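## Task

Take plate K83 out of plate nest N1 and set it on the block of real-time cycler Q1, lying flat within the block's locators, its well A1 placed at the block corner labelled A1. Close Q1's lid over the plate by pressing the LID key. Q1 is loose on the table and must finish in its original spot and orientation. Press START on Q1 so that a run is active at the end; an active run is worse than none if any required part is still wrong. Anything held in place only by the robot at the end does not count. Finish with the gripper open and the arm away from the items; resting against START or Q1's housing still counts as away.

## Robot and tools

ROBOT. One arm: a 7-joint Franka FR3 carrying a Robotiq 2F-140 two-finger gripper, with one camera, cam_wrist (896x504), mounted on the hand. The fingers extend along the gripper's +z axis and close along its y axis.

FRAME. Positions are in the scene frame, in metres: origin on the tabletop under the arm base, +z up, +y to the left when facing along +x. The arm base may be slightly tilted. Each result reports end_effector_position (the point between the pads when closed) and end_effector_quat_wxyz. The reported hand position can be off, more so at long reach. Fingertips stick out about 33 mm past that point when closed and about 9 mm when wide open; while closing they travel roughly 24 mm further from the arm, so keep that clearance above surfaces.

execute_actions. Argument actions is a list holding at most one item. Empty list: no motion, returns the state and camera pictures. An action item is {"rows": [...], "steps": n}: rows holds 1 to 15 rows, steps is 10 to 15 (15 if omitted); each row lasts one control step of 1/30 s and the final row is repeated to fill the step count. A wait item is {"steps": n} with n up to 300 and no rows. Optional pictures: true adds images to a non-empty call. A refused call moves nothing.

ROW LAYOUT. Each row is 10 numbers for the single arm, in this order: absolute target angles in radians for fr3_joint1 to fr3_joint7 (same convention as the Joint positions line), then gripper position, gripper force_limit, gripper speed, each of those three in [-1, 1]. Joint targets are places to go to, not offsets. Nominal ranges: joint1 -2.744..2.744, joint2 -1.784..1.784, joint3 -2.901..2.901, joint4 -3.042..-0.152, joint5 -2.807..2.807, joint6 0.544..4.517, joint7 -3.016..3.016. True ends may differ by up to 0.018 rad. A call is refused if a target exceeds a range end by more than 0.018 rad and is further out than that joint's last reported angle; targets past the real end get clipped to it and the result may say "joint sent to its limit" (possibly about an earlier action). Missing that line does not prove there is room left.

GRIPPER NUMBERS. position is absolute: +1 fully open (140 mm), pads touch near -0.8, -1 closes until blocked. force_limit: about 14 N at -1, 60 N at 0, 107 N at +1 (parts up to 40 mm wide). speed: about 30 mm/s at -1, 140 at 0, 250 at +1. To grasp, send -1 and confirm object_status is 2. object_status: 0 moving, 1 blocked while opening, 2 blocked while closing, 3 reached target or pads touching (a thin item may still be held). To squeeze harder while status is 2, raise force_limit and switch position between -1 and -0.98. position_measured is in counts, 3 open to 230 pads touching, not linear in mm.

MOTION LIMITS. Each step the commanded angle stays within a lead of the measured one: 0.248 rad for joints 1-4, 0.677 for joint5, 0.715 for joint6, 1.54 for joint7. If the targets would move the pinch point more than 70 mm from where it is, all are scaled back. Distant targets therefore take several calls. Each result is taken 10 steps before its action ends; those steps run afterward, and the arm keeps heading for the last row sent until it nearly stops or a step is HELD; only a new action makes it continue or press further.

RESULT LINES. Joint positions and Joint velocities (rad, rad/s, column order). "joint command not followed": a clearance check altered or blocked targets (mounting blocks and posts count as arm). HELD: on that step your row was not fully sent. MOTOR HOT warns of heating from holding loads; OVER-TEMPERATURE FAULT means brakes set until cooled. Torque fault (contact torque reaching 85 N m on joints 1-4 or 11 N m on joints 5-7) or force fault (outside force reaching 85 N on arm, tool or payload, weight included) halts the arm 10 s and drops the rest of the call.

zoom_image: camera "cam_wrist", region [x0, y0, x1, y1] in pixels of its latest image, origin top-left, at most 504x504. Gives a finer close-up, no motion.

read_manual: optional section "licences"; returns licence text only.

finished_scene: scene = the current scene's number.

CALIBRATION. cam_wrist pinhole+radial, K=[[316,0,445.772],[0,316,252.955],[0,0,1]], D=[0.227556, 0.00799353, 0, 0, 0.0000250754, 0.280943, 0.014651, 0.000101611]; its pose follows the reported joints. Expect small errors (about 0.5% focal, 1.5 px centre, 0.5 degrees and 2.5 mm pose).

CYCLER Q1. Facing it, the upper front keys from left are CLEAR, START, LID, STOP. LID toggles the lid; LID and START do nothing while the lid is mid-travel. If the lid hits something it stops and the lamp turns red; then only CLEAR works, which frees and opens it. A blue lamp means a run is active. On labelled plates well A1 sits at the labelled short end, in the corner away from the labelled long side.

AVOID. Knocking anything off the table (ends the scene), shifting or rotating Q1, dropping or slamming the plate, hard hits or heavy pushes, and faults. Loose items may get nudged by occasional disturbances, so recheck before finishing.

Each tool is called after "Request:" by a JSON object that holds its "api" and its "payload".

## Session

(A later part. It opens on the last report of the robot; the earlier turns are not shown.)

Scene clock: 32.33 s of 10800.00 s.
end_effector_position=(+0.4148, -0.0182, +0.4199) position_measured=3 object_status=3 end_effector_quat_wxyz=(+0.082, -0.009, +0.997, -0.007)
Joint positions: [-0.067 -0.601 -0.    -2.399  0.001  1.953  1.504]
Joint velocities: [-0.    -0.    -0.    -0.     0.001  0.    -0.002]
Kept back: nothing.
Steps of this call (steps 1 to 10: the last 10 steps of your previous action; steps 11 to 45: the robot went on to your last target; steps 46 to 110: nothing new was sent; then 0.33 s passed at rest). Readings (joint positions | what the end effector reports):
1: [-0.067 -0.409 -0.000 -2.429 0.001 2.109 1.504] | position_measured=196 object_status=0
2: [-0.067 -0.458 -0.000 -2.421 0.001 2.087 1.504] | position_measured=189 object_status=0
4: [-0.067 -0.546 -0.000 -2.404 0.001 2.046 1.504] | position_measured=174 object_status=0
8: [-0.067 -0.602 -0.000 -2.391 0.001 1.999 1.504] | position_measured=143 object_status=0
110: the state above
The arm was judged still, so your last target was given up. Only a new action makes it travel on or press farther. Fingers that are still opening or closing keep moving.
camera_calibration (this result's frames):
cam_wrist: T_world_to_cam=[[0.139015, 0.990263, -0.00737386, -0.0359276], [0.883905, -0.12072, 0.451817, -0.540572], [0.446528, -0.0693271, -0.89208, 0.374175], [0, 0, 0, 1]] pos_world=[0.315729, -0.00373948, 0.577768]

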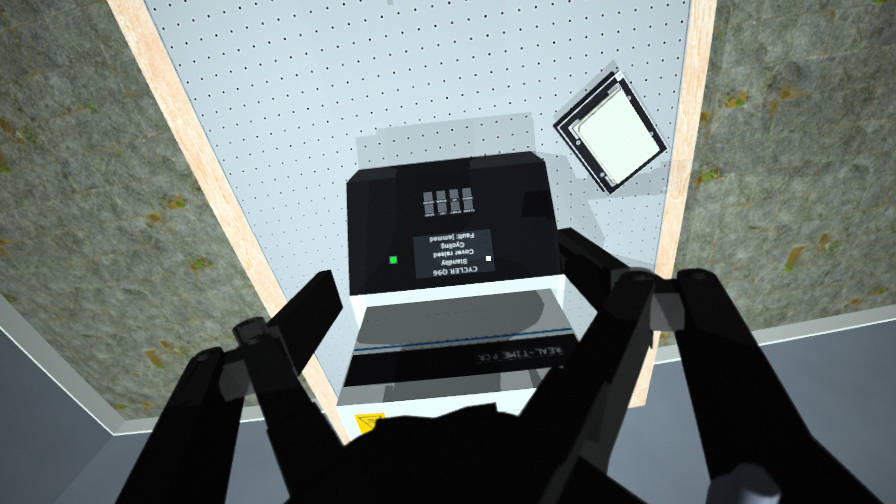

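Request:
{"api": "execute_actions", "payload": {"actions": [{"rows":[[-0.066,-0.16,0,-2.45,0,2.29,1.51,-1,0,0]]}]}}

Request:
{"api": "execute_actions", "payload": {"actions": [{"steps":60}]}}

Request:
{"api": "execute_actions", "payload": {"actions": [{"rows":[[-0.066,-0.073,0,-2.49,0,2.416,1.51,-1,0,0]]}]}}

Request:
{"api": "execute_actions", "payload": {"actions": [{"steps":35}]}}

Request:
{"api": "execute_actions", "payload": {"actions": [{"rows":[[-0.066,-0.05,0,-2.5,0,2.45,1.51,-1,0,0],[-0.066,-0.05,0,-2.5,0,2.45,1.51,-1,0,0],[-0.066,-0.05,0,-2.5,0,2.45,1.51,-1,0,0],[-0.066,-0.05,0,-2.5,0,2.45,1.51,-1,0,0],[-0.066,-0.05,0,-2.5,0,2.45,1.51,-1,0,0],[-0.066,-0.04,0,-2.504,0,2.465,1.51,-1,0,0],[-0.066,-0.04,0,-2.504,0,2.465,1.51,-1,0,0],[-0.066,-0.04,0,-2.504,0,2.465,1.51,-1,0,0],[-0.066,-0.04,0,-2.504,0,2.465,1.51,-1,0,0],[-0.066,-0.02,0,-2.512,0,2.5,1.51,-1,0,0]]}]}}

Request:
{"api": "execute_actions", "payload": {"actions": [{"steps":40}], "pictures": true}}

Scene clock: 33.00 s of 10800.00 s.
end_effector_position=(+0.4466, -0.0202, +0.3434) position_measured=32 object_status=0 end_effector_quat_wxyz=(+0.048, -0.009, +0.999, -0.005)
Joint positions: [-0.067 -0.404  0.    -2.417  0.001  2.101  1.504]
Joint velocities: [-0.001  1.451  0.    -0.181  0.001  0.673  0.   ]
Steps of this call (steps 1 to 15: nothing new was sent; steps 16 to 20: the first 5 steps of this action). Readings (joint positions | what the end effector reports):
16: [-0.067 -0.583 0.000 -2.397 0.001 1.984 1.504] | position_measured=3 object_status=0
17: [-0.067 -0.544 0.000 -2.399 0.001 2.019 1.504] | position_measured=9 object_status=0
19: [-0.067 -0.452 0.000 -2.411 0.001 2.077 1.504] | position_measured=24 object_status=0
20: the state above

Scene clock: 35.00 s of 10800.00 s.
end_effector_position=(+0.4583, -0.0213, +0.2341) position_measured=233 object_status=3 end_effector_quat_wxyz=(+0.001, -0.009, +1.000, -0.002)
Joint positions: [-0.067 -0.159  0.    -2.452  0.001  2.287  1.504]
Joint velocities: [-0.001 -0.     0.     0.    -0.001  0.    -0.001]
Kept back: nothing.
Steps of this call (steps 1 to 10: the last 10 steps of your previous action; steps 11 to 45: the robot went on to your last target; steps 46 to 60: nothing new was sent). Readings (joint positions | what the end effector reports):
1: [-0.067 -0.354 0.000 -2.422 0.001 2.122 1.504] | position_measured=39 object_status=0
2: [-0.067 -0.305 0.000 -2.428 0.001 2.146 1.504] | position_measured=47 object_status=0
4: [-0.067 -0.217 0.000 -2.442 0.001 2.191 1.504] | position_measured=62 object_status=0
8: [-0.067 -0.158 0.000 -2.457 0.001 2.239 1.504] | position_measured=92 object_status=0
60: the state above
The arm was judged still, so your last target was given up. Only a new action makes it travel on or press farther. Fingers that are still opening or closing keep moving.

Scene clock: 35.17 s of 10800.00 s.
end_effector_position=(+0.4503, -0.0212, +0.1918) position_measured=233 object_status=3 end_effector_quat_wxyz=(-0.014, -0.009, +1.000, -0.001)
Joint positions: [-0.067 -0.083  0.    -2.485  0.001  2.365  1.504]
Joint velocities: [-0.001  0.259  0.    -0.162  0.002  0.248 -0.   ]
Steps of this call (steps 1 to 5: the first 5 steps of this action). Readings (joint positions | what the end effector reports):
1: [-0.067 -0.149 0.000 -2.454 0.001 2.308 1.504] | position_measured=233 object_status=3
2: [-0.067 -0.129 0.000 -2.460 0.001 2.329 1.504] | position_measured=233 object_status=3
4: [-0.067 -0.093 0.000 -2.478 0.001 2.356 1.504] | position_measured=233 object_status=3
5: the state above

Scene clock: 36.33 s of 10800.00 s.
end_effector_position=(+0.4597, -0.0217, +0.1885) position_measured=233 object_status=3 end_effector_quat_wxyz=(+0.001, -0.009, +1.000, -0.002)
Joint positions: [-0.067 -0.072  0.    -2.491  0.001  2.413  1.504]
Joint velocities: [-0.001 -0.001 -0.     0.001  0.     0.001  0.002]
Kept back: nothing.
Steps of this call (steps 1 to 10: the last 10 steps of your previous action; steps 11 to 30: the robot went on to your last target; steps 31 to 35: nothing new was sent). Readings (joint positions | what the end effector reports):
1: [-0.067 -0.076 0.000 -2.489 0.001 2.372 1.504] | position_measured=233 object_status=3
2: [-0.067 -0.073 0.000 -2.491 0.001 2.379 1.504] | position_measured=233 object_status=3
4: [-0.067 -0.072 0.000 -2.491 0.001 2.389 1.504] | position_measured=233 object_status=3
8: [-0.067 -0.072 0.000 -2.491 0.001 2.402 1.504] | position_measured=233 object_status=3
35: the state above
The arm was judged still, so your last target was given up. Only a new action makes it travel on or press farther. Fingers that are still opening or closing keep moving.

Scene clock: 36.50 s of 10800.00 s.
end_effector_position=(+0.4587, -0.0217, +0.1793) position_measured=233 object_status=3 end_effector_quat_wxyz=(-0.001, -0.009, +1.000, -0.002)
Joint positions: [-0.067 -0.054  0.    -2.498  0.001  2.434  1.504]
Joint velocities: [ 0.     0.062  0.002 -0.033  0.001  0.069 -0.   ]
Steps of this call (steps 1 to 5: the first 5 steps of this action). Readings (joint positions | what the end effector reports):
1: [-0.067 -0.069 0.000 -2.491 0.001 2.418 1.504] | position_measured=233 object_status=3
2: [-0.067 -0.064 0.000 -2.493 0.001 2.424 1.504] | position_measured=233 object_status=3
4: [-0.067 -0.056 0.000 -2.496 0.001 2.431 1.504] | position_measured=233 object_status=3
5: the state above

Scene clock: 37.83 s of 10800.00 s.
end_effector_position=(+0.4600, -0.0218, +0.1722) position_measured=233 object_status=3 end_effector_quat_wxyz=(+0.003, -0.009, +1.000, -0.002)
Joint positions: [-0.067 -0.04   0.    -2.506  0.001  2.463  1.504]
Joint velocities: [-0.001 -0.     0.001  0.001  0.001  0.     0.   ]
Kept back: nothing.
Steps of this call (steps 1 to 10: the last 10 steps of your previous action; steps 11 to 30: the robot went on to your last target; steps 31 to 40: nothing new was sent). Readings (joint positions | what the end effector reports):
1: [-0.067 -0.051 0.000 -2.499 0.001 2.438 1.504] | position_measured=233 object_status=3
2: [-0.067 -0.048 0.000 -2.500 0.001 2.443 1.504] | position_measured=233 object_status=3
4: [-0.067 -0.043 0.000 -2.502 0.001 2.449 1.504] | position_measured=233 object_status=3
8: [-0.067 -0.039 0.000 -2.505 0.001 2.461 1.504] | position_measured=233 object_status=3
40: the state above
The arm was judged still, so your last target was given up. Only a new action makes it travel on or press farther. Fingers that are still opening or closing keep moving.
camera_calibration (this result's frames):
cam_wrist: T_world_to_cam=[[0.137856, 0.990208, -0.0219984, -0.0374176], [0.943922, -0.124619, 0.305748, -0.471628], [0.300013, -0.0629139, -0.951858, 0.210677], [0, 0, 0, 1]] pos_world=[0.387133, -0.00846824, 0.343911]

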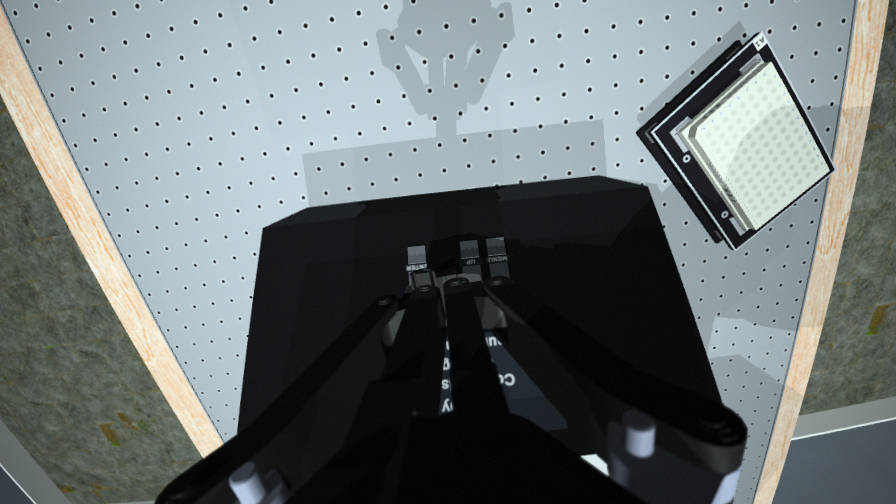

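White marker gone: likely moving.

Request:
{"api": "execute_actions", "payload": {"actions": [{"rows":[[-0.066,-0.169,0,-2.477,0,2.25,1.51,-1,0,0]]}]}}

Request:
{"api": "execute_actions", "payload": {"actions": [{"rows":[[-0.066,-0.6,0,-2.4,0,1.95,1.51,1,0,0]]}]}}

Request:
{"api": "execute_actions", "payload": {"actions": [{"steps":150}], "pictures": true}}

Request:
{"api": "zoom_image", "payload": {"camera": "cam_wrist", "region": [300,50,700,420]}}

Scene clock: 38.40 s of 10800.00 s.
end_effector_position=(+0.4587, -0.0214, +0.2250) position_measured=233 object_status=3 end_effector_quat_wxyz=(+0.010, -0.009, +1.000, -0.003)
Joint positions: [-0.067 -0.155 -0.    -2.479  0.001  2.334  1.504]
Joint velocities: [-0.    -0.361  0.     0.155 -0.002 -0.432  0.001]
Steps of this call (steps 1 to 12: nothing new was sent; steps 13 to 17: the first 5 steps of this action). Readings (joint positions | what the end effector reports):
13: [-0.067 -0.057 -0.000 -2.506 0.001 2.428 1.504] | position_measured=233 object_status=3
14: [-0.067 -0.089 -0.000 -2.502 0.001 2.394 1.504] | position_measured=233 object_status=3
16: [-0.067 -0.140 -0.000 -2.485 0.001 2.349 1.504] | position_measured=233 object_status=3
17: the state above

Scene clock: 38.90 s of 10800.00 s.
end_effector_position=(+0.4434, -0.0201, +0.3172) position_measured=204 object_status=0 end_effector_quat_wxyz=(+0.031, -0.009, +0.999, -0.004)
Joint positions: [-0.067 -0.361 -0.    -2.438  0.001  2.13   1.504]
Joint velocities: [ 0.002 -1.425 -0.     0.283  0.    -0.597 -0.001]
Steps of this call (steps 1 to 10: the last 10 steps of your previous action; steps 11 to 15: the first 5 steps of this action). Readings (joint positions | what the end effector reports):
11: [-0.067 -0.188 -0.000 -2.475 0.001 2.234 1.504] | position_measured=233 object_status=0
12: [-0.067 -0.225 -0.000 -2.469 0.001 2.201 1.504] | position_measured=231 object_status=0
14: [-0.067 -0.313 -0.000 -2.448 0.001 2.151 1.504] | position_measured=212 object_status=0
15: the state above

Scene clock: 43.90 s of 10800.00 s.
end_effector_position=(+0.4148, -0.0181, +0.4199) position_measured=3 object_status=3 end_effector_quat_wxyz=(+0.082, -0.009, +0.997, -0.007)
Joint positions: [-0.067 -0.601 -0.    -2.399  0.001  1.953  1.504]
Joint velocities: [-0.    -0.     0.     0.001 -0.    -0.    -0.002]
Kept back: nothing.
Steps of this call (steps 1 to 10: the last 10 steps of your previous action; steps 11 to 45: the robot went on to your last target; steps 46 to 150: nothing new was sent). Readings (joint positions | what the end effector reports):
1: [-0.067 -0.410 -0.000 -2.429 0.001 2.110 1.504] | position_measured=196 object_status=0
2: [-0.067 -0.459 -0.000 -2.421 0.001 2.087 1.504] | position_measured=189 object_status=0
4: [-0.067 -0.546 -0.000 -2.403 0.001 2.046 1.504] | position_measured=174 object_status=0
8: [-0.067 -0.602 -0.000 -2.391 0.001 1.999 1.504] | position_measured=143 object_status=0
150: the state above
The arm was judged still, so your last target was given up. Only a new action makes it travel on or press farther. Fingers that are still opening or closing keep moving.
camera_calibration (this result's frames):
cam_wrist: T_world_to_cam=[[0.138908, 0.990278, -0.00735918, -0.0359379], [0.883914, -0.120631, 0.451823, -0.540575], [0.446542, -0.0692669, -0.892077, 0.374171], [0, 0, 0, 1]] pos_world=[0.315731, -0.00370386, 0.577769]

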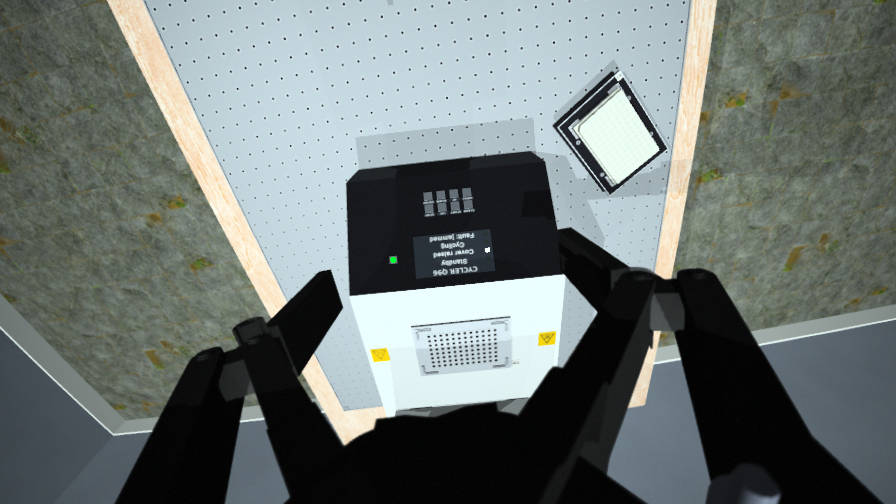

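Region (300, 50, 700, 420) of cam_wrist's 896x504 image, scaled by 1.260, with more detail than that image has; it fills the top 466 rows of this view, and the rest is white.

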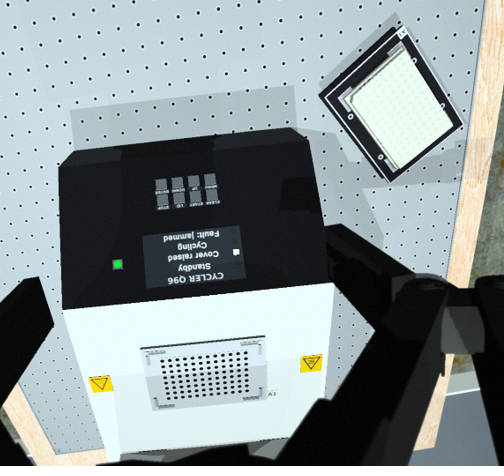

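Request:
{"api": "execute_actions", "payload": {"actions": [{"rows":[[0.56,-0.4,0,-2.3,0,1.9,-1.48,1,0,0]]}]}}

Request:
{"api": "execute_actions", "payload": {"actions": [{"steps":60}]}}

Request:
{"api": "execute_actions", "payload": {"actions": [{"rows":[[0.56,0.009,0,-2.358,0,2.367,-1.48,1,0,0]]}]}}

Request:
{"api": "execute_actions", "payload": {"actions": [{"steps":60}], "pictures": true}}

Scene clock: 44.90 s of 10800.00 s.
end_effector_position=(+0.4250, +0.0680, +0.3971) position_measured=3 object_status=3 end_effector_quat_wxyz=(+0.041, -0.335, +0.941, -0.009)
Joint positions: [ 0.146 -0.473 -0.012 -2.332 -0.001  1.935  1.041]
Joint velocities: [ 1.337  0.576  0.096  0.169 -0.    -0.091 -2.794]
Steps of this call (steps 1 to 25: nothing new was sent; steps 26 to 30: the first 5 steps of this action). Readings (joint positions | what the end effector reports):
26: [-0.035 -0.582 -0.012 -2.381 -0.000 1.947 1.419] | position_measured=3 object_status=3
27: [0.008 -0.549 -0.014 -2.360 -0.000 1.945 1.325] | position_measured=3 object_status=3
29: [0.099 -0.494 -0.013 -2.339 -0.001 1.939 1.137] | position_measured=3 object_status=3
30: the state above

Scene clock: 46.90 s of 10800.00 s.
end_effector_position=(+0.3587, +0.2372, +0.3762) position_measured=3 object_status=3 end_effector_quat_wxyz=(+0.004, +0.972, +0.236, +0.005)
Joint positions: [ 0.559 -0.401  0.001 -2.302 -0.001  1.903 -1.468]
Joint velocities: [-0.     0.    -0.    -0.001  0.    -0.001 -0.017]
Kept back: nothing.
Steps of this call (steps 1 to 10: the last 10 steps of your previous action; steps 11 to 60: the robot went on to your last target). Readings (joint positions | what the end effector reports):
1: [0.193 -0.456 -0.010 -2.327 -0.001 1.932 0.944] | position_measured=3 object_status=3
2: [0.241 -0.442 -0.009 -2.323 -0.001 1.929 0.845] | position_measured=3 object_status=3
4: [0.339 -0.424 -0.007 -2.317 -0.001 1.924 0.647] | position_measured=3 object_status=3
8: [0.511 -0.404 0.005 -2.306 -0.001 1.914 0.084] | position_measured=3 object_status=3
60: the state above

Scene clock: 47.07 s of 10800.00 s.
end_effector_position=(+0.3911, +0.2576, +0.3067) position_measured=3 object_status=3 end_effector_quat_wxyz=(+0.005, +0.972, +0.236, +0.002)
Joint positions: [ 0.559 -0.23   0.001 -2.32  -0.001  2.086 -1.468]
Joint velocities: [-0.     1.327  0.001 -0.177  0.001  0.925 -0.   ]
Steps of this call (steps 1 to 5: the first 5 steps of this action). Readings (joint positions | what the end effector reports):
1: [0.559 -0.387 0.001 -2.301 -0.001 1.937 -1.468] | position_measured=3 object_status=3
2: [0.559 -0.354 0.001 -2.303 -0.001 1.979 -1.468] | position_measured=3 object_status=3
4: [0.559 -0.274 0.001 -2.314 -0.001 2.053 -1.468] | position_measured=3 object_status=3
5: the state above

Scene clock: 49.07 s of 10800.00 s.
end_effector_position=(+0.4167, +0.2731, +0.1965) position_measured=3 object_status=3 end_effector_quat_wxyz=(+0.005, +0.971, +0.238, +0.001)
Joint positions: [ 0.559  0.01   0.001 -2.36  -0.001  2.364 -1.473]
Joint velocities: [-0.001  0.001 -0.001  0.001 -0.    -0.    -0.001]
Kept back: nothing.
Steps of this call (steps 1 to 10: the last 10 steps of your previous action; steps 11 to 45: the robot went on to your last target; steps 46 to 60: nothing new was sent). Readings (joint positions | what the end effector reports):
1: [0.559 -0.185 0.001 -2.325 -0.001 2.116 -1.468] | position_measured=3 object_status=3
2: [0.559 -0.139 0.001 -2.331 -0.001 2.149 -1.468] | position_measured=3 object_status=3
4: [0.559 -0.052 0.001 -2.346 -0.001 2.218 -1.469] | position_measured=3 object_status=3
8: [0.559 0.012 0.001 -2.365 -0.001 2.293 -1.471] | position_measured=3 object_status=3
60: the state above
The arm was judged still, so your last target was given up. Only a new action makes it travel on or press farther. Fingers that are still opening or closing keep moving.
camera_calibration (this result's frames):
cam_wrist: T_world_to_cam=[[0.319998, -0.947387, -0.00773755, 0.127564], [-0.903573, -0.307635, 0.298187, 0.419946], [-0.284879, -0.088428, -0.954476, 0.516481], [0, 0, 0, 1]] pos_world=[0.485766, 0.295713, 0.368733]

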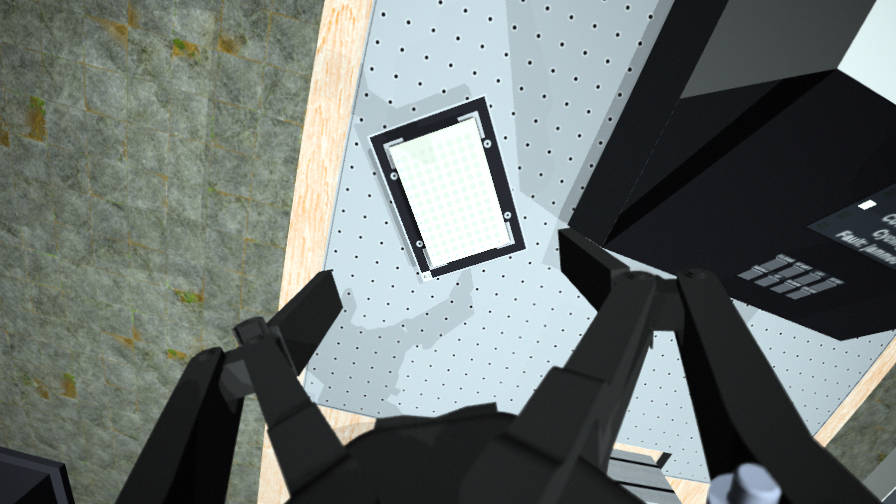

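Request:
{"api": "execute_actions", "payload": {"actions": [{"rows":[[0.524,0.25,0,-2.281,0,2.531,-1.70,1,0,0]]}]}}

Request:
{"api": "execute_actions", "payload": {"actions": [{"steps":50}], "pictures": true}}

Scene clock: 70.67 s of 10800.00 s.
end_effector_position=(+0.4400, +0.2701, +0.1283) position_measured=3 object_status=3 end_effector_quat_wxyz=(+0.010, +0.964, +0.266, -0.016)
Joint positions: [ 0.531  0.212  0.001 -2.293 -0.001  2.463 -1.559]
Joint velocities: [-0.12   0.783 -0.042 -0.004 -0.     0.334 -0.445]
Steps of this call (steps 1 to 90: nothing new was sent; then 18.43 s passed at rest; steps 91 to 95: the first 5 steps of this action). Readings (joint positions | what the end effector reports):
91: [0.555 0.038 0.004 -2.339 -0.001 2.383 -1.489] | position_measured=3 object_status=3
92: [0.548 0.090 0.004 -2.313 -0.001 2.409 -1.507] | position_measured=3 object_status=3
94: [0.535 0.181 0.002 -2.293 -0.001 2.450 -1.543] | position_measured=3 object_status=3
95: the state above

Scene clock: 72.33 s of 10800.00 s.
end_effector_position=(+0.4552, +0.2741, +0.1168) position_measured=3 object_status=3 end_effector_quat_wxyz=(+0.005, +0.945, +0.326, +0.001)
Joint positions: [ 0.524  0.251 -0.001 -2.283 -0.001  2.528 -1.693]
Joint velocities: [ 0.     0.001 -0.    -0.002 -0.001  0.    -0.001]
Kept back: nothing.
Steps of this call (steps 1 to 10: the last 10 steps of your previous action; steps 11 to 45: the robot went on to your last target; steps 46 to 50: nothing new was sent). Readings (joint positions | what the end effector reports):
1: [0.528 0.233 -0.000 -2.293 -0.001 2.473 -1.573] | position_measured=3 object_status=3
2: [0.526 0.245 -0.001 -2.293 -0.001 2.481 -1.585] | position_measured=3 object_status=3
4: [0.524 0.253 -0.001 -2.291 -0.001 2.495 -1.607] | position_measured=3 object_status=3
8: [0.524 0.252 -0.001 -2.284 -0.001 2.513 -1.637] | position_measured=3 object_status=3
50: the state above
The arm was judged still, so your last target was given up. Only a new action makes it travel on or press farther. Fingers that are still opening or closing keep moving.
camera_calibration (this result's frames):
cam_wrist: T_world_to_cam=[[0.48712, -0.873301, -0.0077074, 0.0191676], [-0.83196, -0.466708, 0.300043, 0.48958], [-0.265625, -0.139745, -0.953895, 0.456722], [0, 0, 0, 1]] pos_world=[0.519291, 0.309054, 0.288917]

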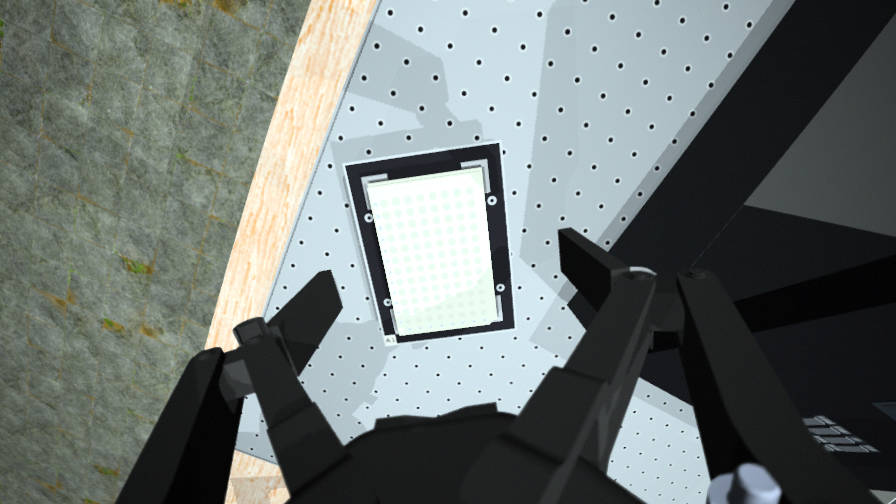

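Request:
{"api": "execute_actions", "payload": {"actions": [{"rows":[[0.524,0.372,0,-2.304,0,2.676,-1.67,0.55,0,0]]}]}}

Request:
{"api": "execute_actions", "payload": {"actions": [{"steps":50}], "pictures": true}}

Scene clock: 73.00 s of 10800.00 s.
end_effector_position=(+0.4409, +0.2649, +0.0617) position_measured=32 object_status=0 end_effector_quat_wxyz=(+0.009, +0.946, +0.323, -0.016)
Joint positions: [ 0.524  0.358 -0.001 -2.301 -0.001  2.618 -1.686]
Joint velocities: [-0.001  0.395  0.    -0.172  0.     0.272  0.032]
Steps of this call (steps 1 to 15: nothing new was sent; steps 16 to 20: the first 5 steps of this action). Readings (joint positions | what the end effector reports):
16: [0.524 0.265 -0.001 -2.280 -0.001 2.553 -1.692] | position_measured=3 object_status=0
17: [0.524 0.293 -0.001 -2.281 -0.001 2.577 -1.690] | position_measured=9 object_status=0
19: [0.524 0.342 -0.001 -2.294 -0.001 2.608 -1.688] | position_measured=24 object_status=0
20: the state above

Scene clock: 74.67 s of 10800.00 s.
end_effector_position=(+0.4508, +0.2726, +0.0631) position_measured=59 object_status=3 end_effector_quat_wxyz=(+0.004, +0.947, +0.322, +0.003)
Joint positions: [ 0.525  0.362  0.001 -2.302  0.001  2.662 -1.685]
Joint velocities: [-0.002  0.001 -0.     0.001 -0.001  0.001  0.001]
Kept back: nothing.
Steps of this call (steps 1 to 10: the last 10 steps of your previous action; steps 11 to 30: the robot went on to your last target; steps 31 to 50: nothing new was sent). Readings (joint positions | what the end effector reports):
1: [0.524 0.359 0.000 -2.302 0.001 2.624 -1.687] | position_measured=39 object_status=0
2: [0.525 0.357 0.001 -2.300 0.001 2.634 -1.686] | position_measured=47 object_status=0
4: [0.525 0.360 0.001 -2.300 0.001 2.646 -1.685] | position_measured=59 object_status=0
8: [0.525 0.361 0.001 -2.301 0.001 2.656 -1.685] | position_measured=59 object_status=0
50: the state above
The arm was judged still, so your last target was given up. Only a new action makes it travel on or press farther. Fingers that are still opening or closing keep moving.
camera_calibration (this result's frames):
cam_wrist: T_world_to_cam=[[0.480466, -0.876962, -0.00944064, 0.0236959], [-0.836568, -0.461513, 0.295228, 0.502245], [-0.263261, -0.13395, -0.95538, 0.401576], [0, 0, 0, 1]] pos_world=[0.514496, 0.306364, 0.235604]

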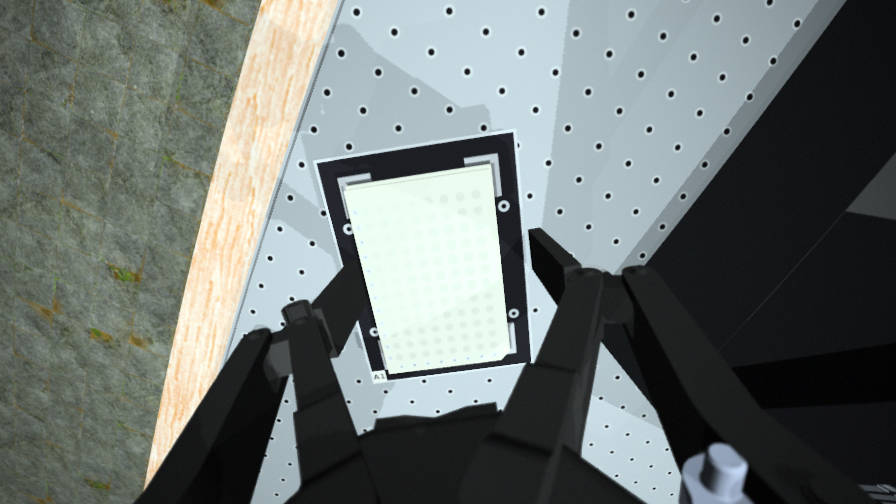

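Request:
{"api": "execute_actions", "payload": {"actions": [{"rows":[[0.524,0.32,0,-2.31,0,2.63,-1.67,0.55,0,0]]}]}}

Request:
{"api": "execute_actions", "payload": {"actions": [{"rows":[[0.544,0.32,0,-2.315,0,2.635,-1.665,0.55,0,0]]}]}}

Request:
{"api": "execute_actions", "payload": {"actions": [{"steps":25}]}}

Request:
{"api": "execute_actions", "payload": {"actions": [{"rows":[[0.544,0.381,0,-2.328,0,2.709,-1.665,0.55,0,0]]}]}}

Request:
{"api": "execute_actions", "payload": {"actions": [{"steps":40}], "pictures": true}}

Scene clock: 75.63 s of 10800.00 s.
end_effector_position=(+0.4530, +0.2741, +0.0783) position_measured=59 object_status=3 end_effector_quat_wxyz=(+0.003, +0.947, +0.321, +0.009)
Joint positions: [ 0.525  0.326  0.001 -2.308  0.001  2.644 -1.681]
Joint velocities: [-0.001 -0.117 -0.001  0.     0.    -0.051  0.016]
Steps of this call (steps 1 to 24: nothing new was sent; steps 25 to 29: the first 5 steps of this action). Readings (joint positions | what the end effector reports):
25: [0.525 0.356 0.001 -2.305 0.001 2.657 -1.684] | position_measured=59 object_status=3
26: [0.525 0.346 0.001 -2.308 0.001 2.652 -1.683] | position_measured=59 object_status=3
28: [0.525 0.330 0.001 -2.308 0.001 2.646 -1.682] | position_measured=59 object_status=3
29: the state above

Scene clock: 76.13 s of 10800.00 s.
end_effector_position=(+0.4456, +0.2786, +0.0785) position_measured=59 object_status=3 end_effector_quat_wxyz=(+0.004, +0.946, +0.325, +0.004)
Joint positions: [ 0.541  0.321 -0.    -2.313  0.001  2.635 -1.676]
Joint velocities: [ 0.053 -0.001  0.011 -0.012  0.002  0.     0.013]
Steps of this call (steps 1 to 10: the last 10 steps of your previous action; steps 11 to 15: the first 5 steps of this action). Readings (joint positions | what the end effector reports):
11: [0.528 0.321 -0.001 -2.309 0.001 2.635 -1.678] | position_measured=59 object_status=3
12: [0.532 0.321 -0.001 -2.310 0.001 2.635 -1.677] | position_measured=59 object_status=3
14: [0.539 0.321 -0.001 -2.312 0.001 2.635 -1.676] | position_measured=59 object_status=3
15: the state above

Scene clock: 76.97 s of 10800.00 s.
end_effector_position=(+0.4445, +0.2796, +0.0782) position_measured=59 object_status=3 end_effector_quat_wxyz=(+0.004, +0.946, +0.325, +0.004)
Joint positions: [ 0.543  0.321  0.    -2.313  0.001  2.635 -1.672]
Joint velocities: [-0.    -0.    -0.002  0.     0.002 -0.001 -0.002]
Kept back: nothing.
Steps of this call (steps 1 to 10: the last 10 steps of your previous action; steps 11 to 15: the robot went on to your last target; steps 16 to 25: nothing new was sent). Readings (joint positions | what the end effector reports):
1: [0.542 0.321 0.000 -2.313 0.001 2.635 -1.675] | position_measured=59 object_status=3
2: [0.543 0.321 0.000 -2.313 0.001 2.635 -1.675] | position_measured=59 object_status=3
4: [0.543 0.321 0.000 -2.313 0.001 2.635 -1.674] | position_measured=59 object_status=3
8: [0.543 0.321 0.000 -2.313 0.001 2.635 -1.673] | position_measured=59 object_status=3
25: the state above
The arm was judged still, so your last target was given up. Only a new action makes it travel on or press farther. Fingers that are still opening or closing keep moving.

Scene clock: 77.13 s of 10800.00 s.
end_effector_position=(+0.4452, +0.2794, +0.0628) position_measured=59 object_status=3 end_effector_quat_wxyz=(+0.003, +0.946, +0.325, +0.008)
Joint positions: [ 0.543  0.356 -0.    -2.317  0.002  2.682 -1.673]
Joint velocities: [-0.002  0.001 -0.    -0.     0.001  0.072 -0.038]
Steps of this call (steps 1 to 5: the first 5 steps of this action). Readings (joint positions | what the end effector reports):
1: [0.543 0.327 0.000 -2.313 0.001 2.648 -1.672] | position_measured=59 object_status=3
2: [0.543 0.341 0.000 -2.314 0.001 2.659 -1.672] | position_measured=59 object_status=3
4: [0.543 0.353 -0.000 -2.317 0.002 2.675 -1.673] | position_measured=59 object_status=3
5: the state above

Scene clock: 78.47 s of 10800.00 s.
end_effector_position=(+0.4455, +0.2796, +0.0630) position_measured=59 object_status=3 end_effector_quat_wxyz=(+0.002, +0.945, +0.327, +0.010)
Joint positions: [ 0.543  0.354 -0.    -2.32   0.002  2.687 -1.678]
Joint velocities: [ 0.    -0.     0.     0.     0.001  0.     0.   ]
Kept back: nothing.
Steps of this call (steps 1 to 10: the last 10 steps of your previous action; steps 11 to 15: the robot went on to your last target; steps 16 to 40: nothing new was sent). Readings (joint positions | what the end effector reports):
1: [0.543 0.355 -0.000 -2.318 0.002 2.683 -1.674] | position_measured=59 object_status=3
2: [0.543 0.355 -0.000 -2.318 0.002 2.684 -1.674] | position_measured=59 object_status=3
4: [0.543 0.355 -0.000 -2.319 0.002 2.685 -1.675] | position_measured=59 object_status=3
8: [0.543 0.354 -0.000 -2.319 0.002 2.686 -1.676] | position_measured=59 object_status=3
40: the state above
The arm was judged still, so your last target was given up. Only a new action makes it travel on or press farther. Fingers that are still opening or closing keep moving.
camera_calibration (this result's frames):
cam_wrist: T_world_to_cam=[[0.489437, -0.871981, -0.00998042, 0.0270614], [-0.835284, -0.472066, 0.281878, 0.504321], [-0.250503, -0.129625, -0.959398, 0.394362], [0, 0, 0, 1]] pos_world=[0.506796, 0.312789, 0.236464]

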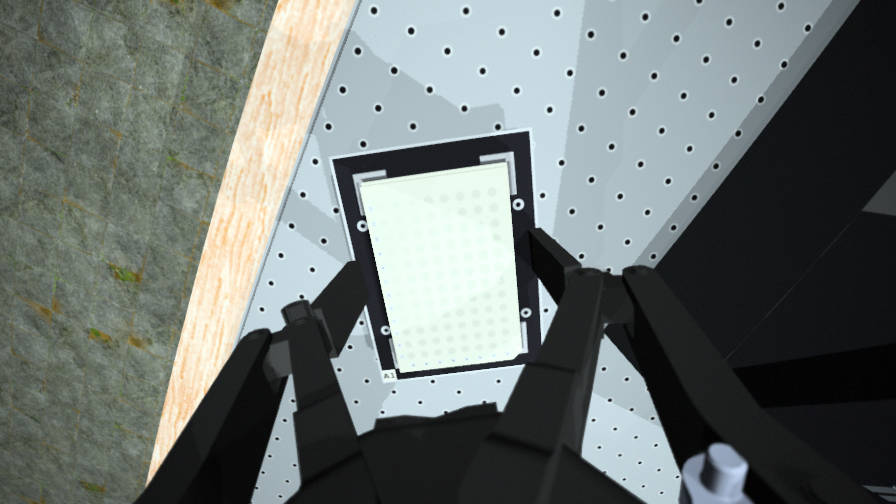

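Request:
{"api": "execute_actions", "payload": {"actions": [{"rows":[[0.544,0.318,0,-2.335,0,2.653,-1.665,0.55,0,0]]}]}}

Request:
{"api": "execute_actions", "payload": {"actions": [{"steps":25}]}}

Request:
{"api": "execute_actions", "payload": {"actions": [{"rows":[[0.544,0.318,0,-2.335,0,2.653,-1.665,-1,-0.3,-0.5]]}]}}

Request:
{"api": "execute_actions", "payload": {"actions": [{"steps":30}], "pictures": true}}

Scene clock: 79.13 s of 10800.00 s.
end_effector_position=(+0.4442, +0.2790, +0.0743) position_measured=59 object_status=3 end_effector_quat_wxyz=(+0.002, +0.945, +0.326, +0.011)
Joint positions: [ 0.543  0.323 -0.    -2.33   0.002  2.668 -1.676]
Joint velocities: [ 0.    -0.085  0.001 -0.008 -0.002 -0.064  0.012]
Steps of this call (steps 1 to 15: nothing new was sent; steps 16 to 20: the first 5 steps of this action). Readings (joint positions | what the end effector reports):
16: [0.543 0.348 -0.000 -2.323 0.002 2.683 -1.678] | position_measured=59 object_status=3
17: [0.543 0.339 -0.000 -2.328 0.002 2.677 -1.677] | position_measured=59 object_status=3
19: [0.543 0.326 -0.000 -2.330 0.002 2.671 -1.676] | position_measured=59 object_status=3
20: the state above

Scene clock: 79.97 s of 10800.00 s.
end_effector_position=(+0.4405, +0.2767, +0.0741) position_measured=59 object_status=3 end_effector_quat_wxyz=(+0.003, +0.946, +0.324, +0.005)
Joint positions: [ 0.543  0.319 -0.    -2.333  0.002  2.656 -1.672]
Joint velocities: [-0.    -0.    -0.    -0.001  0.001  0.001  0.001]
Kept back: nothing.
Steps of this call (steps 1 to 10: the last 10 steps of your previous action; steps 11 to 25: the robot went on to your last target). Readings (joint positions | what the end effector reports):
1: [0.543 0.321 -0.000 -2.331 0.002 2.667 -1.675] | position_measured=59 object_status=3
2: [0.543 0.319 -0.000 -2.331 0.002 2.665 -1.675] | position_measured=59 object_status=3
4: [0.543 0.319 -0.000 -2.332 0.002 2.662 -1.674] | position_measured=59 object_status=3
8: [0.543 0.319 -0.000 -2.333 0.002 2.659 -1.673] | position_measured=59 object_status=3
25: the state above

Scene clock: 80.13 s of 10800.00 s.
end_effector_position=(+0.4404, +0.2767, +0.0740) position_measured=77 object_status=0 end_effector_quat_wxyz=(+0.003, +0.946, +0.324, +0.005)
Joint positions: [ 0.543  0.319 -0.    -2.333  0.002  2.656 -1.672]
Joint velocities: [-0.    -0.002  0.     0.001  0.001 -0.    -0.001]
Steps of this call (steps 1 to 5: the first 5 steps of this action). Readings (joint positions | what the end effector reports):
1: [0.543 0.319 -0.000 -2.333 0.002 2.656 -1.672] | position_measured=59 object_status=0
2: [0.543 0.319 -0.000 -2.333 0.002 2.656 -1.672] | position_measured=63 object_status=0
4: [0.543 0.319 -0.000 -2.333 0.002 2.656 -1.672] | position_measured=72 object_status=0
5: the state above

Scene clock: 81.13 s of 10800.00 s.
end_effector_position=(+0.4412, +0.2761, +0.0749) position_measured=108 object_status=2 end_effector_quat_wxyz=(+0.003, +0.946, +0.323, +0.006)
Joint positions: [ 0.542  0.317 -0.001 -2.333  0.002  2.656 -1.671]
Joint velocities: [-0.001 -0.    -0.    -0.001 -0.001 -0.001  0.001]
Kept back: nothing.
Steps of this call (steps 1 to 10: the last 10 steps of your previous action; steps 11 to 15: the robot went on to your last target; steps 16 to 30: nothing new was sent). Readings (joint positions | what the end effector reports):
1: [0.543 0.319 -0.000 -2.333 0.002 2.656 -1.672] | position_measured=81 object_status=0
2: [0.543 0.319 -0.000 -2.333 0.002 2.656 -1.672] | position_measured=86 object_status=0
4: [0.543 0.319 -0.000 -2.333 0.002 2.656 -1.672] | position_measured=95 object_status=0
8: [0.542 0.317 -0.001 -2.333 0.002 2.656 -1.671] | position_measured=108 object_status=0
30: the state above
The arm was judged still, so your last target was given up. Only a new action makes it travel on or press farther. Fingers that are still opening or closing keep moving.
camera_calibration (this result's frames):
cam_wrist: T_world_to_cam=[[0.482097, -0.876069, -0.00930034, 0.0305382], [-0.837316, -0.463844, 0.289398, 0.493789], [-0.257846, -0.13173, -0.957164, 0.407908], [0, 0, 0, 1]] pos_world=[0.503913, 0.309528, 0.247817]

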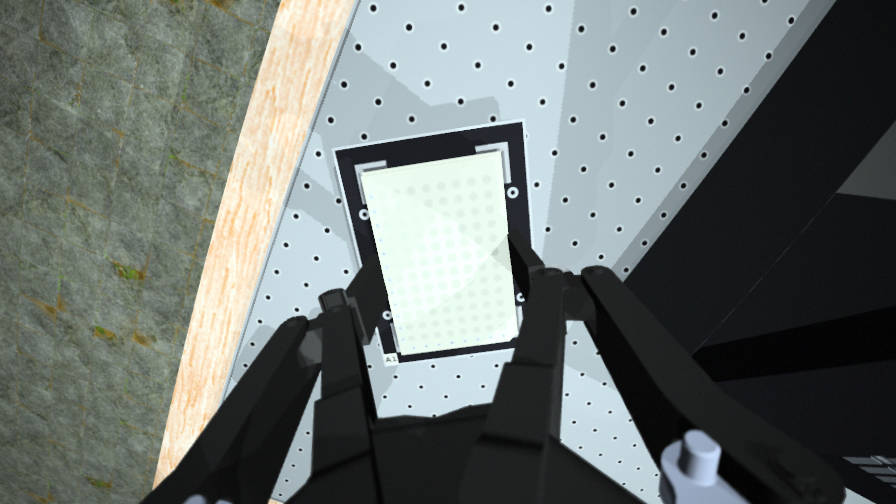

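Request:
{"api": "execute_actions", "payload": {"actions": [{"rows":[[0.544,0.22,0,-2.31,0,2.51,-1.665,-1,-0.3,-0.5]]}]}}

Request:
{"api": "execute_actions", "payload": {"actions": [{"rows":[[0.544,-0.2,0,-2.1,0,1.9,-1.665,-1,-0.3,-0.5]]}]}}

Request:
{"api": "execute_actions", "payload": {"actions": [{"steps":50}]}}

Request:
{"api": "execute_actions", "payload": {"actions": [{"rows":[[-0.05,0.24,0,-1.616,0,1.856,-0.04,-1,-0.3,-0.5]]}]}}

Request:
{"api": "execute_actions", "payload": {"actions": [{"steps":70}], "pictures": true}}

Scene clock: 81.80 s of 10800.00 s.
end_effector_position=(+0.4531, +0.2844, +0.1213) position_measured=108 object_status=2 end_effector_quat_wxyz=(+0.000, +0.946, +0.323, +0.018)
Joint positions: [ 0.543  0.23  -0.001 -2.311  0.002  2.571 -1.671]
Joint velocities: [ 0.002 -0.298  0.001  0.122  0.001 -0.299  0.   ]
Steps of this call (steps 1 to 15: nothing new was sent; steps 16 to 20: the first 5 steps of this action). Readings (joint positions | what the end effector reports):
16: [0.542 0.306 -0.001 -2.332 0.002 2.637 -1.671] | position_measured=108 object_status=2
17: [0.543 0.282 -0.001 -2.328 0.002 2.613 -1.671] | position_measured=108 object_status=2
19: [0.543 0.242 -0.001 -2.316 0.002 2.582 -1.671] | position_measured=108 object_status=2
20: the state above

Scene clock: 82.30 s of 10800.00 s.
end_effector_position=(+0.4574, +0.2883, +0.2105) position_measured=108 object_status=2 end_effector_quat_wxyz=(+0.003, +0.946, +0.323, +0.007)
Joint positions: [ 0.543  0.092 -0.001 -2.216  0.002  2.315 -1.671]
Joint velocities: [-0.001 -1.027  0.     0.563  0.    -0.987  0.   ]
Steps of this call (steps 1 to 10: the last 10 steps of your previous action; steps 11 to 15: the first 5 steps of this action). Readings (joint positions | what the end effector reports):
11: [0.543 0.210 -0.001 -2.298 0.002 2.477 -1.671] | position_measured=108 object_status=2
12: [0.543 0.186 -0.001 -2.279 0.002 2.430 -1.671] | position_measured=108 object_status=2
14: [0.543 0.125 -0.001 -2.236 0.002 2.351 -1.671] | position_measured=108 object_status=2
15: the state above

Scene clock: 83.97 s of 10800.00 s.
end_effector_position=(+0.4187, +0.2663, +0.3806) position_measured=108 object_status=2 end_effector_quat_wxyz=(+0.003, +0.946, +0.324, +0.006)
Joint positions: [ 0.543 -0.201 -0.001 -2.099  0.002  1.903 -1.671]
Joint velocities: [-0.    -0.001  0.002  0.    -0.     0.    -0.   ]
Kept back: nothing.
Steps of this call (steps 1 to 10: the last 10 steps of your previous action; steps 11 to 45: the robot went on to your last target; steps 46 to 50: nothing new was sent). Readings (joint positions | what the end effector reports):
1: [0.543 0.056 -0.001 -2.199 0.002 2.282 -1.671] | position_measured=108 object_status=2
2: [0.543 0.020 -0.001 -2.183 0.002 2.251 -1.671] | position_measured=108 object_status=2
4: [0.543 -0.053 -0.001 -2.154 0.002 2.185 -1.671] | position_measured=108 object_status=2
8: [0.543 -0.178 -0.001 -2.104 0.002 2.045 -1.671] | position_measured=108 object_status=2
50: the state above
The arm was judged still, so your last target was given up. Only a new action makes it travel on or press farther. Fingers that are still opening or closing keep moving.

Scene clock: 84.13 s of 10800.00 s.
end_effector_position=(+0.4967, +0.2306, +0.3816) position_measured=108 object_status=2 end_effector_quat_wxyz=(+0.002, +0.995, +0.099, +0.008)
Joint positions: [ 0.396 -0.045  0.015 -1.926  0.002  1.889 -1.341]
Joint velocities: [-0.918  0.971 -0.075  0.962  0.    -0.003  1.717]
Steps of this call (steps 1 to 5: the first 5 steps of this action). Readings (joint positions | what the end effector reports):
1: [0.521 -0.179 0.011 -2.070 0.002 1.895 -1.605] | position_measured=108 object_status=2
2: [0.492 -0.145 0.016 -2.031 0.002 1.894 -1.532] | position_measured=108 object_status=2
4: [0.428 -0.078 0.016 -1.960 0.002 1.891 -1.401] | position_measured=108 object_status=2
5: the state above

Scene clock: 86.47 s of 10800.00 s.
end_effector_position=(+0.6324, -0.0188, +0.3614) position_measured=108 object_status=2 end_effector_quat_wxyz=(-0.002, +0.712, -0.702, +0.006)
Joint positions: [-0.05   0.239 -0.001 -1.618  0.001  1.859 -0.048]
Joint velocities: [-0.001  0.     0.    -0.     0.001 -0.     0.005]
Kept back: nothing.
Steps of this call (steps 1 to 10: the last 10 steps of your previous action; steps 11 to 70: the robot went on to your last target). Readings (joint positions | what the end effector reports):
1: [0.364 -0.012 0.014 -1.893 0.002 1.887 -1.285] | position_measured=108 object_status=2
2: [0.332 0.021 0.013 -1.860 0.002 1.886 -1.232] | position_measured=108 object_status=2
4: [0.269 0.079 0.011 -1.801 0.002 1.883 -1.133] | position_measured=108 object_status=2
8: [0.139 0.158 0.009 -1.719 0.002 1.879 -0.950] | position_measured=108 object_status=2
70: the state above
camera_calibration (this result's frames):
cam_wrist: T_world_to_cam=[[-0.989741, 0.139748, -0.0297227, 0.639934], [0.124824, 0.946999, 0.295993, -0.150157], [0.0695118, 0.289247, -0.954727, 0.492594], [0, 0, 0, 1]] pos_world=[0.617871, -0.089712, 0.533759]

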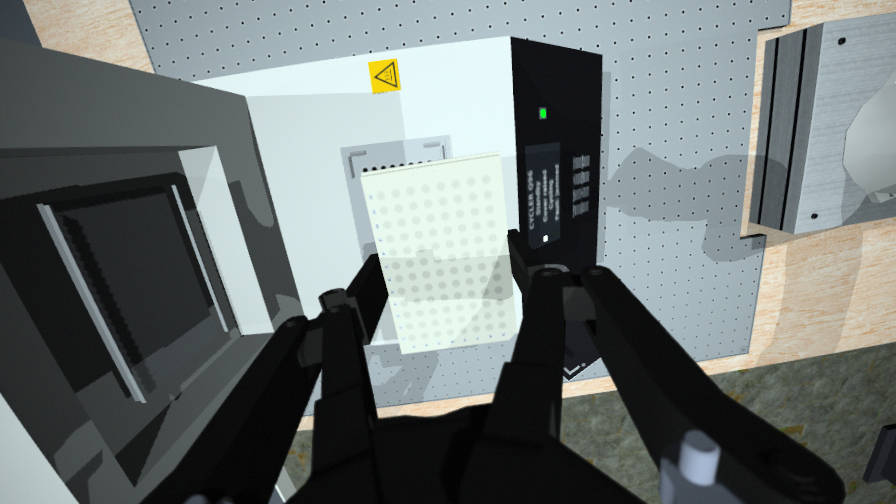

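Request:
{"api": "execute_actions", "payload": {"actions": [{"rows":[[-0.067,0.392,0,-1.576,0,1.968,-0.02,-1,-0.3,-0.5]]}]}}

Request:
{"api": "execute_actions", "payload": {"actions": [{"steps":50}], "pictures": true}}

Scene clock: 87.30 s of 10800.00 s.
end_effector_position=(+0.6565, -0.0277, +0.3036) position_measured=108 object_status=2 end_effector_quat_wxyz=(+0.005, +0.705, -0.709, -0.003)
Joint positions: [-0.063  0.366  0.001 -1.58   0.001  1.925 -0.039]
Joint velocities: [-0.06   0.597 -0.012 -0.076  0.     0.213  0.04 ]
Steps of this call (steps 1 to 15: the robot went on to your last target; steps 16 to 20: nothing new was sent; steps 21 to 25: the first 5 steps of this action). Readings (joint positions | what the end effector reports):
21: [-0.052 0.256 0.001 -1.601 0.001 1.872 -0.045] | position_measured=108 object_status=2
22: [-0.055 0.286 0.001 -1.585 0.001 1.891 -0.043] | position_measured=108 object_status=2
24: [-0.061 0.343 0.001 -1.578 0.001 1.917 -0.040] | position_measured=108 object_status=2
25: the state above

Scene clock: 88.97 s of 10800.00 s.
end_effector_position=(+0.6666, -0.0311, +0.2901) position_measured=108 object_status=2 end_effector_quat_wxyz=(+0.000, +0.699, -0.715, +0.003)
Joint positions: [-0.067  0.393 -0.    -1.577  0.001  1.965 -0.027]
Joint velocities: [-0.002  0.     0.     0.001 -0.     0.     0.001]
Kept back: nothing.
Steps of this call (steps 1 to 10: the last 10 steps of your previous action; steps 11 to 30: the robot went on to your last target; steps 31 to 50: nothing new was sent). Readings (joint positions | what the end effector reports):
1: [-0.065 0.382 0.000 -1.582 0.001 1.931 -0.038] | position_measured=108 object_status=2
2: [-0.066 0.393 -0.000 -1.584 0.001 1.936 -0.036] | position_measured=108 object_status=2
4: [-0.067 0.401 -0.000 -1.585 0.001 1.944 -0.035] | position_measured=108 object_status=2
8: [-0.067 0.396 -0.000 -1.580 0.001 1.955 -0.032] | position_measured=108 object_status=2
50: the state above
The arm was judged still, so your last target was given up. Only a new action makes it travel on or press farther. Fingers that are still opening or closing keep moving.
camera_calibration (this result's frames):
cam_wrist: T_world_to_cam=[[-0.984013, 0.176673, -0.0224829, 0.668593], [0.162275, 0.941434, 0.295582, -0.146646], [0.0733875, 0.287208, -0.955053, 0.423188], [0, 0, 0, 1]] pos_world=[0.650645, -0.101608, 0.462545]

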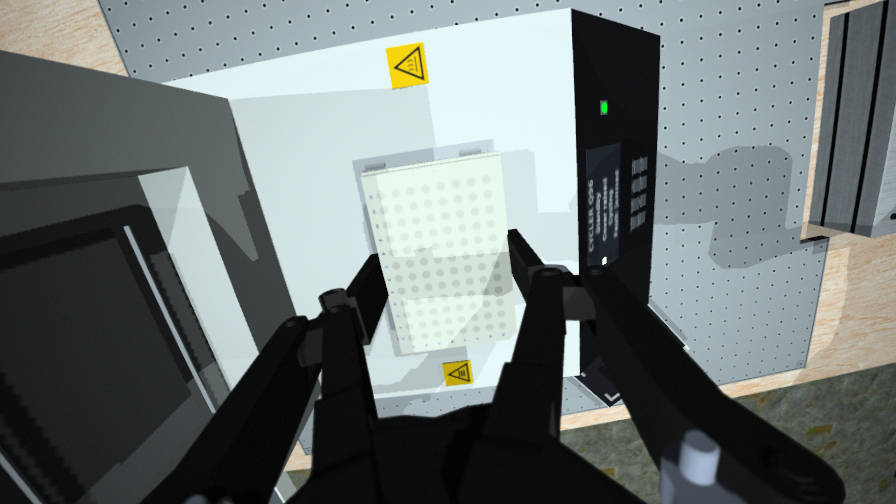

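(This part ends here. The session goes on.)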